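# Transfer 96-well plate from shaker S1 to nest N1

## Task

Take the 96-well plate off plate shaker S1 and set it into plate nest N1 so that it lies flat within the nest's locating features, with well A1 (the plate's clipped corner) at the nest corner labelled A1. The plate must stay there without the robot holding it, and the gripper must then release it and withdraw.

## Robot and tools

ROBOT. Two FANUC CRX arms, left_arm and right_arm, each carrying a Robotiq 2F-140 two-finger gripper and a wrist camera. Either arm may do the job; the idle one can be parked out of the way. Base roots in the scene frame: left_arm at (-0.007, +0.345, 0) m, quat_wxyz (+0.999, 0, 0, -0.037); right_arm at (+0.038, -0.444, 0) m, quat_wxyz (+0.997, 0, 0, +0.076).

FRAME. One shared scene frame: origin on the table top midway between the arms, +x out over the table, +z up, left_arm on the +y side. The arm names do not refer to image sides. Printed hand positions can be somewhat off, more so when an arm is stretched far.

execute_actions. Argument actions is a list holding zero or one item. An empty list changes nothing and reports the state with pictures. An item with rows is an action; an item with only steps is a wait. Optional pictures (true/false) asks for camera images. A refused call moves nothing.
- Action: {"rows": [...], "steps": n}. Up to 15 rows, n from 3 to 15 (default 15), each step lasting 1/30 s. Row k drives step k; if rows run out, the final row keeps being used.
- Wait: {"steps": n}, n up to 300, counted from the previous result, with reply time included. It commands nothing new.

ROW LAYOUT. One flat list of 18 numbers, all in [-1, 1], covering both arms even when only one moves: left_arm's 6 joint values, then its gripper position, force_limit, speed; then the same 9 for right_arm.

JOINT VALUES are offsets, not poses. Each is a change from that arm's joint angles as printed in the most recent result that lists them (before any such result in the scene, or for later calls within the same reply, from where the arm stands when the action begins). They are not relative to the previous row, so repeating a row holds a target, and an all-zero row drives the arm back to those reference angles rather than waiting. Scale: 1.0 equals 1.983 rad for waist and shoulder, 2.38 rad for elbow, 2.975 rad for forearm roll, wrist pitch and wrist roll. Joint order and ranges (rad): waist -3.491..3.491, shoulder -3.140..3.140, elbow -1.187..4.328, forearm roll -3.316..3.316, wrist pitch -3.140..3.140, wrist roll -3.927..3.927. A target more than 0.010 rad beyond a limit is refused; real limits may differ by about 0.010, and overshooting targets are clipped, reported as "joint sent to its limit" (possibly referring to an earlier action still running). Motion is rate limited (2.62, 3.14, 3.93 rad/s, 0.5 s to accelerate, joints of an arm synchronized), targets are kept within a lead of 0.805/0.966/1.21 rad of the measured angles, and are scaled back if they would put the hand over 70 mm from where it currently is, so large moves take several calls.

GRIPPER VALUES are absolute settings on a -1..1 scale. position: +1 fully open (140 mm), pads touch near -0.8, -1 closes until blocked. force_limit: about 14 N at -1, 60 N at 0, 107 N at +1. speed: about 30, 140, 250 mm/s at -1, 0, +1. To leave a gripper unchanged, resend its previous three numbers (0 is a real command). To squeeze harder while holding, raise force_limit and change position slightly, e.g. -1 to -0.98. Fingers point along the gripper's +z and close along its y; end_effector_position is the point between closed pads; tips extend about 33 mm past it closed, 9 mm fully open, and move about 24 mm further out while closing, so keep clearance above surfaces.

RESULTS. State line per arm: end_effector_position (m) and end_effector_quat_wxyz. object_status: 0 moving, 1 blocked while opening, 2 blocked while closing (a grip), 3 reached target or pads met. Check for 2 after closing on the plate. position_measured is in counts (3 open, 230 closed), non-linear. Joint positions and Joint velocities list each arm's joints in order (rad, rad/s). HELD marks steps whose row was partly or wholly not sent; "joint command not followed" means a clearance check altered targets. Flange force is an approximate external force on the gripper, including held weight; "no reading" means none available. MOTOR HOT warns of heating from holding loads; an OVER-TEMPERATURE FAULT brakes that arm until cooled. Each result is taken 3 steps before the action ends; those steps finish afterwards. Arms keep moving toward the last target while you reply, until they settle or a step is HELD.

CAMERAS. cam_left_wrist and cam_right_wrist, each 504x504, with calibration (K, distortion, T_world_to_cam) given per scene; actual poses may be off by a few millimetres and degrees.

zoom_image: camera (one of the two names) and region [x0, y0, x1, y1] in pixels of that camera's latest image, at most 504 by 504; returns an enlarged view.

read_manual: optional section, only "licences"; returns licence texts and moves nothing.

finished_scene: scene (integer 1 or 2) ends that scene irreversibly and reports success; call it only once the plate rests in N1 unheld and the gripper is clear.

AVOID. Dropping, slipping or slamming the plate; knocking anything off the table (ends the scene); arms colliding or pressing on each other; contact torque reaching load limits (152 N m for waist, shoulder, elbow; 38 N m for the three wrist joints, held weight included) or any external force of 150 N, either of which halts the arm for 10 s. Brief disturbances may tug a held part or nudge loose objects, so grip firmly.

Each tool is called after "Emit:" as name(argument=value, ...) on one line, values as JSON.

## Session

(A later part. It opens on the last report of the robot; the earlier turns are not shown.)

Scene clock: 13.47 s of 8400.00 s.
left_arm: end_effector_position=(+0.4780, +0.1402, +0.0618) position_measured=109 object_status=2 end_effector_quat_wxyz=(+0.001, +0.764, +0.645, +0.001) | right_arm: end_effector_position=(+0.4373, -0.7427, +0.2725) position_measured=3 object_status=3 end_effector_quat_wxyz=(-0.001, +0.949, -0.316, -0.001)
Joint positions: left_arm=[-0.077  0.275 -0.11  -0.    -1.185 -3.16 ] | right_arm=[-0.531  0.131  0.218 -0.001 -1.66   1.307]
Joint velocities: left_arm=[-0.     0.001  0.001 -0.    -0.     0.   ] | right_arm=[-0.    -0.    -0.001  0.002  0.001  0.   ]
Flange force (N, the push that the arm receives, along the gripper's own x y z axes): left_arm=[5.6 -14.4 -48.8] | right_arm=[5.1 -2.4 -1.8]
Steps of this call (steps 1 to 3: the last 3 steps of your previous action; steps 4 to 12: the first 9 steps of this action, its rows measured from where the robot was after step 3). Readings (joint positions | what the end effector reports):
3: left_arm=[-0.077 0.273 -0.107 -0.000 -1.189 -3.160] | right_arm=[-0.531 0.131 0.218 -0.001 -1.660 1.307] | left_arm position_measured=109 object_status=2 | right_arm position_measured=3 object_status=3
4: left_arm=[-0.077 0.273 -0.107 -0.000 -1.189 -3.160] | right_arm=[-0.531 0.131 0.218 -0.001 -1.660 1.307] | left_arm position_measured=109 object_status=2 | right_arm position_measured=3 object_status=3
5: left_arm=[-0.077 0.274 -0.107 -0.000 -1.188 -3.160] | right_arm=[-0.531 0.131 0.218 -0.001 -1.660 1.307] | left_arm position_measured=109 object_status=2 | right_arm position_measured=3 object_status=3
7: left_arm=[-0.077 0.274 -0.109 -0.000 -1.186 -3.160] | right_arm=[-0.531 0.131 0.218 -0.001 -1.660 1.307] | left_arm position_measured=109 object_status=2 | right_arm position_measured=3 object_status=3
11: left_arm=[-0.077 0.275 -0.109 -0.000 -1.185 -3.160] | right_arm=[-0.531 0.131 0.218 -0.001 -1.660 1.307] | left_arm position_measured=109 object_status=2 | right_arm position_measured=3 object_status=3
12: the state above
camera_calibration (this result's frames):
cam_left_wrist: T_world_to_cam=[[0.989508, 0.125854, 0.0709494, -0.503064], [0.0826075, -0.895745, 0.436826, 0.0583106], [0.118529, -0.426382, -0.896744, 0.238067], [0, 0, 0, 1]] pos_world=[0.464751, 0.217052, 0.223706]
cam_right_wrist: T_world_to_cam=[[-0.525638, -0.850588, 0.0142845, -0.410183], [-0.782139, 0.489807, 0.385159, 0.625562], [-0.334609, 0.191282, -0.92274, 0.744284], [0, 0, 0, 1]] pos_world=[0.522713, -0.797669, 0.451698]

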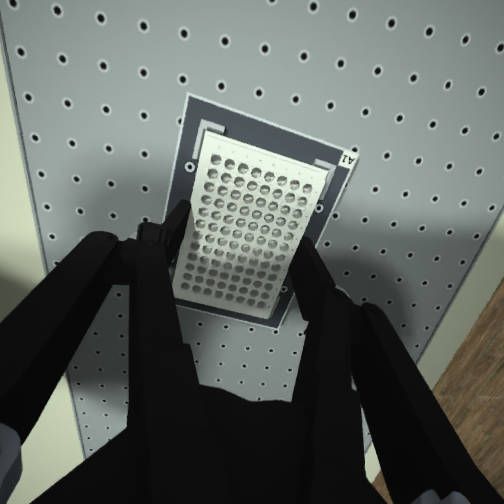

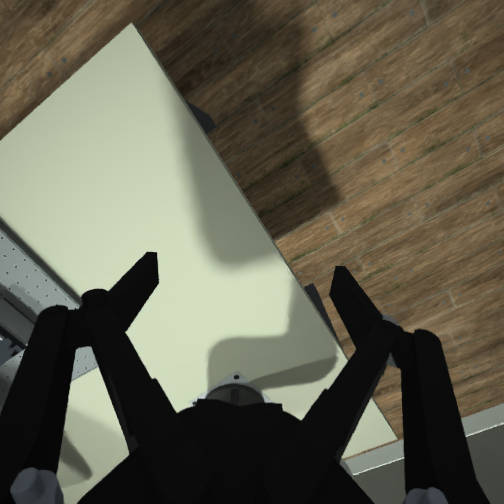

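Same height at the new yaw, so this is the floor.

Emit:
execute_actions(actions=[{"rows":[[0,-0.0004,0.0006,0,-0.0008,0,0.6,0,-0.3,0,0,0,0,0,0,1,0,0]],"steps":10}])

Emit:
execute_actions(actions=[{"rows":[[0,-0.04,0.09,0,-0.098,0,0.6,0,-0.3,0,0,0,0,0,0,1,0,0]]}], pictures=true)

Emit:
zoom_image(camera="cam_left_wrist", region=[150,90,330,270])

Scene clock: 13.80 s of 8400.00 s.
left_arm: end_effector_position=(+0.4778, +0.1402, +0.0625) position_measured=78 object_status=0 end_effector_quat_wxyz=(+0.000, +0.764, +0.645, +0.001) | right_arm: end_effector_position=(+0.4373, -0.7427, +0.2725) position_measured=3 object_status=3 end_effector_quat_wxyz=(-0.001, +0.949, -0.316, -0.001)
Joint positions: left_arm=[-0.077  0.274 -0.109 -0.    -1.187 -3.16 ] | right_arm=[-0.531  0.131  0.218 -0.001 -1.66   1.307]
Joint velocities: left_arm=[ 0.    -0.004  0.004 -0.    -0.002 -0.   ] | right_arm=[ 0.    -0.001 -0.     0.     0.001 -0.   ]
Flange force (N, the push that the arm receives, along the gripper's own x y z axes): left_arm=[-1.0 -6.6 0.3] | right_arm=[5.7 -4.9 -3.3]
Steps of this call (steps 1 to 3: the last 3 steps of your previous action; steps 4 to 10: the first 7 steps of this action). Readings (joint positions | what the end effector reports):
4: left_arm=[-0.077 0.275 -0.110 -0.000 -1.185 -3.160] | right_arm=[-0.531 0.131 0.218 -0.001 -1.660 1.307] | left_arm position_measured=109 object_status=0 | right_arm position_measured=3 object_status=3
5: left_arm=[-0.077 0.275 -0.110 -0.000 -1.185 -3.160] | right_arm=[-0.531 0.131 0.218 -0.001 -1.660 1.307] | left_arm position_measured=109 object_status=0 | right_arm position_measured=3 object_status=3
7: left_arm=[-0.077 0.275 -0.109 -0.000 -1.186 -3.160] | right_arm=[-0.531 0.131 0.218 -0.001 -1.660 1.307] | left_arm position_measured=96 object_status=0 | right_arm position_measured=3 object_status=3
10: the state above

Scene clock: 14.30 s of 8400.00 s.
left_arm: end_effector_position=(+0.4775, +0.1403, +0.1861) position_measured=53 object_status=3 end_effector_quat_wxyz=(+0.001, +0.764, +0.645, +0.001) | right_arm: end_effector_position=(+0.4373, -0.7427, +0.2725) position_measured=3 object_status=3 end_effector_quat_wxyz=(-0.001, +0.949, -0.316, -0.001)
Joint positions: left_arm=[-0.077  0.198  0.095 -0.    -1.464 -3.16 ] | right_arm=[-0.531  0.131  0.218 -0.001 -1.66   1.307]
Joint velocities: left_arm=[ 0.    -0.119  0.323  0.    -0.441 -0.   ] | right_arm=[ 0.     0.    -0.001 -0.001  0.    -0.001]
Flange force (N, the push that the arm receives, along the gripper's own x y z axes): left_arm=[1.7 -15.9 -18.9] | right_arm=[4.3 -3.7 -1.3]
Steps of this call (steps 1 to 3: the last 3 steps of your previous action; steps 4 to 15: the first 12 steps of this action, its rows measured from where the robot was after step 3). Readings (joint positions | what the end effector reports):
3: left_arm=[-0.077 0.274 -0.108 -0.000 -1.187 -3.160] | right_arm=[-0.531 0.131 0.218 -0.001 -1.660 1.307] | left_arm position_measured=61 object_status=0 | right_arm position_measured=3 object_status=3
4: left_arm=[-0.077 0.274 -0.108 -0.000 -1.187 -3.160] | right_arm=[-0.531 0.131 0.218 -0.001 -1.660 1.307] | left_arm position_measured=56 object_status=0 | right_arm position_measured=3 object_status=3
5: left_arm=[-0.077 0.273 -0.106 -0.000 -1.191 -3.160] | right_arm=[-0.531 0.131 0.218 -0.001 -1.660 1.307] | left_arm position_measured=53 object_status=0 | right_arm position_measured=3 object_status=3
7: left_arm=[-0.077 0.265 -0.083 -0.000 -1.222 -3.160] | right_arm=[-0.531 0.131 0.218 -0.001 -1.660 1.307] | left_arm position_measured=53 object_status=0 | right_arm position_measured=3 object_status=3
11: left_arm=[-0.077 0.228 0.015 -0.000 -1.354 -3.160] | right_arm=[-0.531 0.131 0.218 -0.001 -1.660 1.307] | left_arm position_measured=53 object_status=3 | right_arm position_measured=3 object_status=3
15: the state above
camera_calibration (this result's frames):
cam_left_wrist: T_world_to_cam=[[0.989337, 0.125986, 0.0730712, -0.511718], [0.0817529, -0.895603, 0.437278, 0.00445122], [0.120534, -0.426642, -0.896353, 0.34861], [0, 0, 0, 1]] pos_world=[0.463879, 0.217188, 0.347923]
cam_right_wrist: T_world_to_cam=[[-0.525638, -0.850588, 0.0142845, -0.410183], [-0.782139, 0.489807, 0.385159, 0.625562], [-0.334609, 0.191282, -0.92274, 0.744284], [0, 0, 0, 1]] pos_world=[0.522713, -0.797669, 0.451698]

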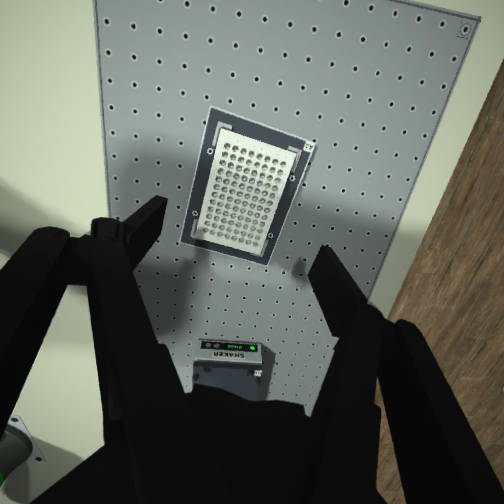

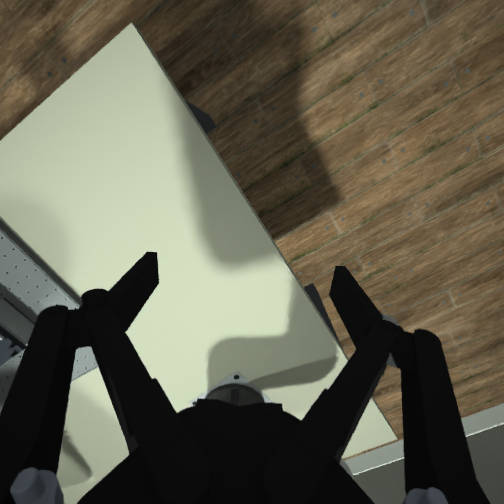

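Region (150, 90, 330, 270) of cam_left_wrist's 504x504 image, scaled by 2.800, with more detail than that image has.

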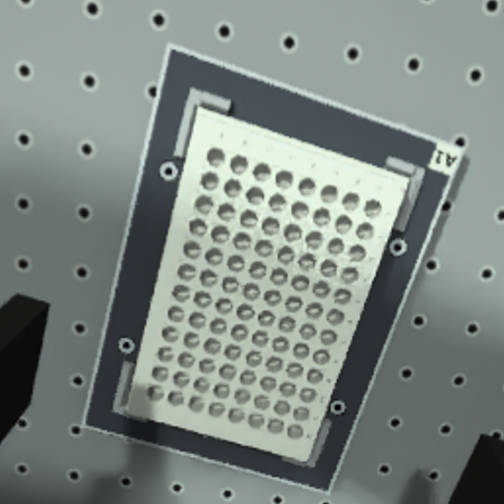

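Emit:
finished_scene(scene=1)

The scene is finished: the task was done.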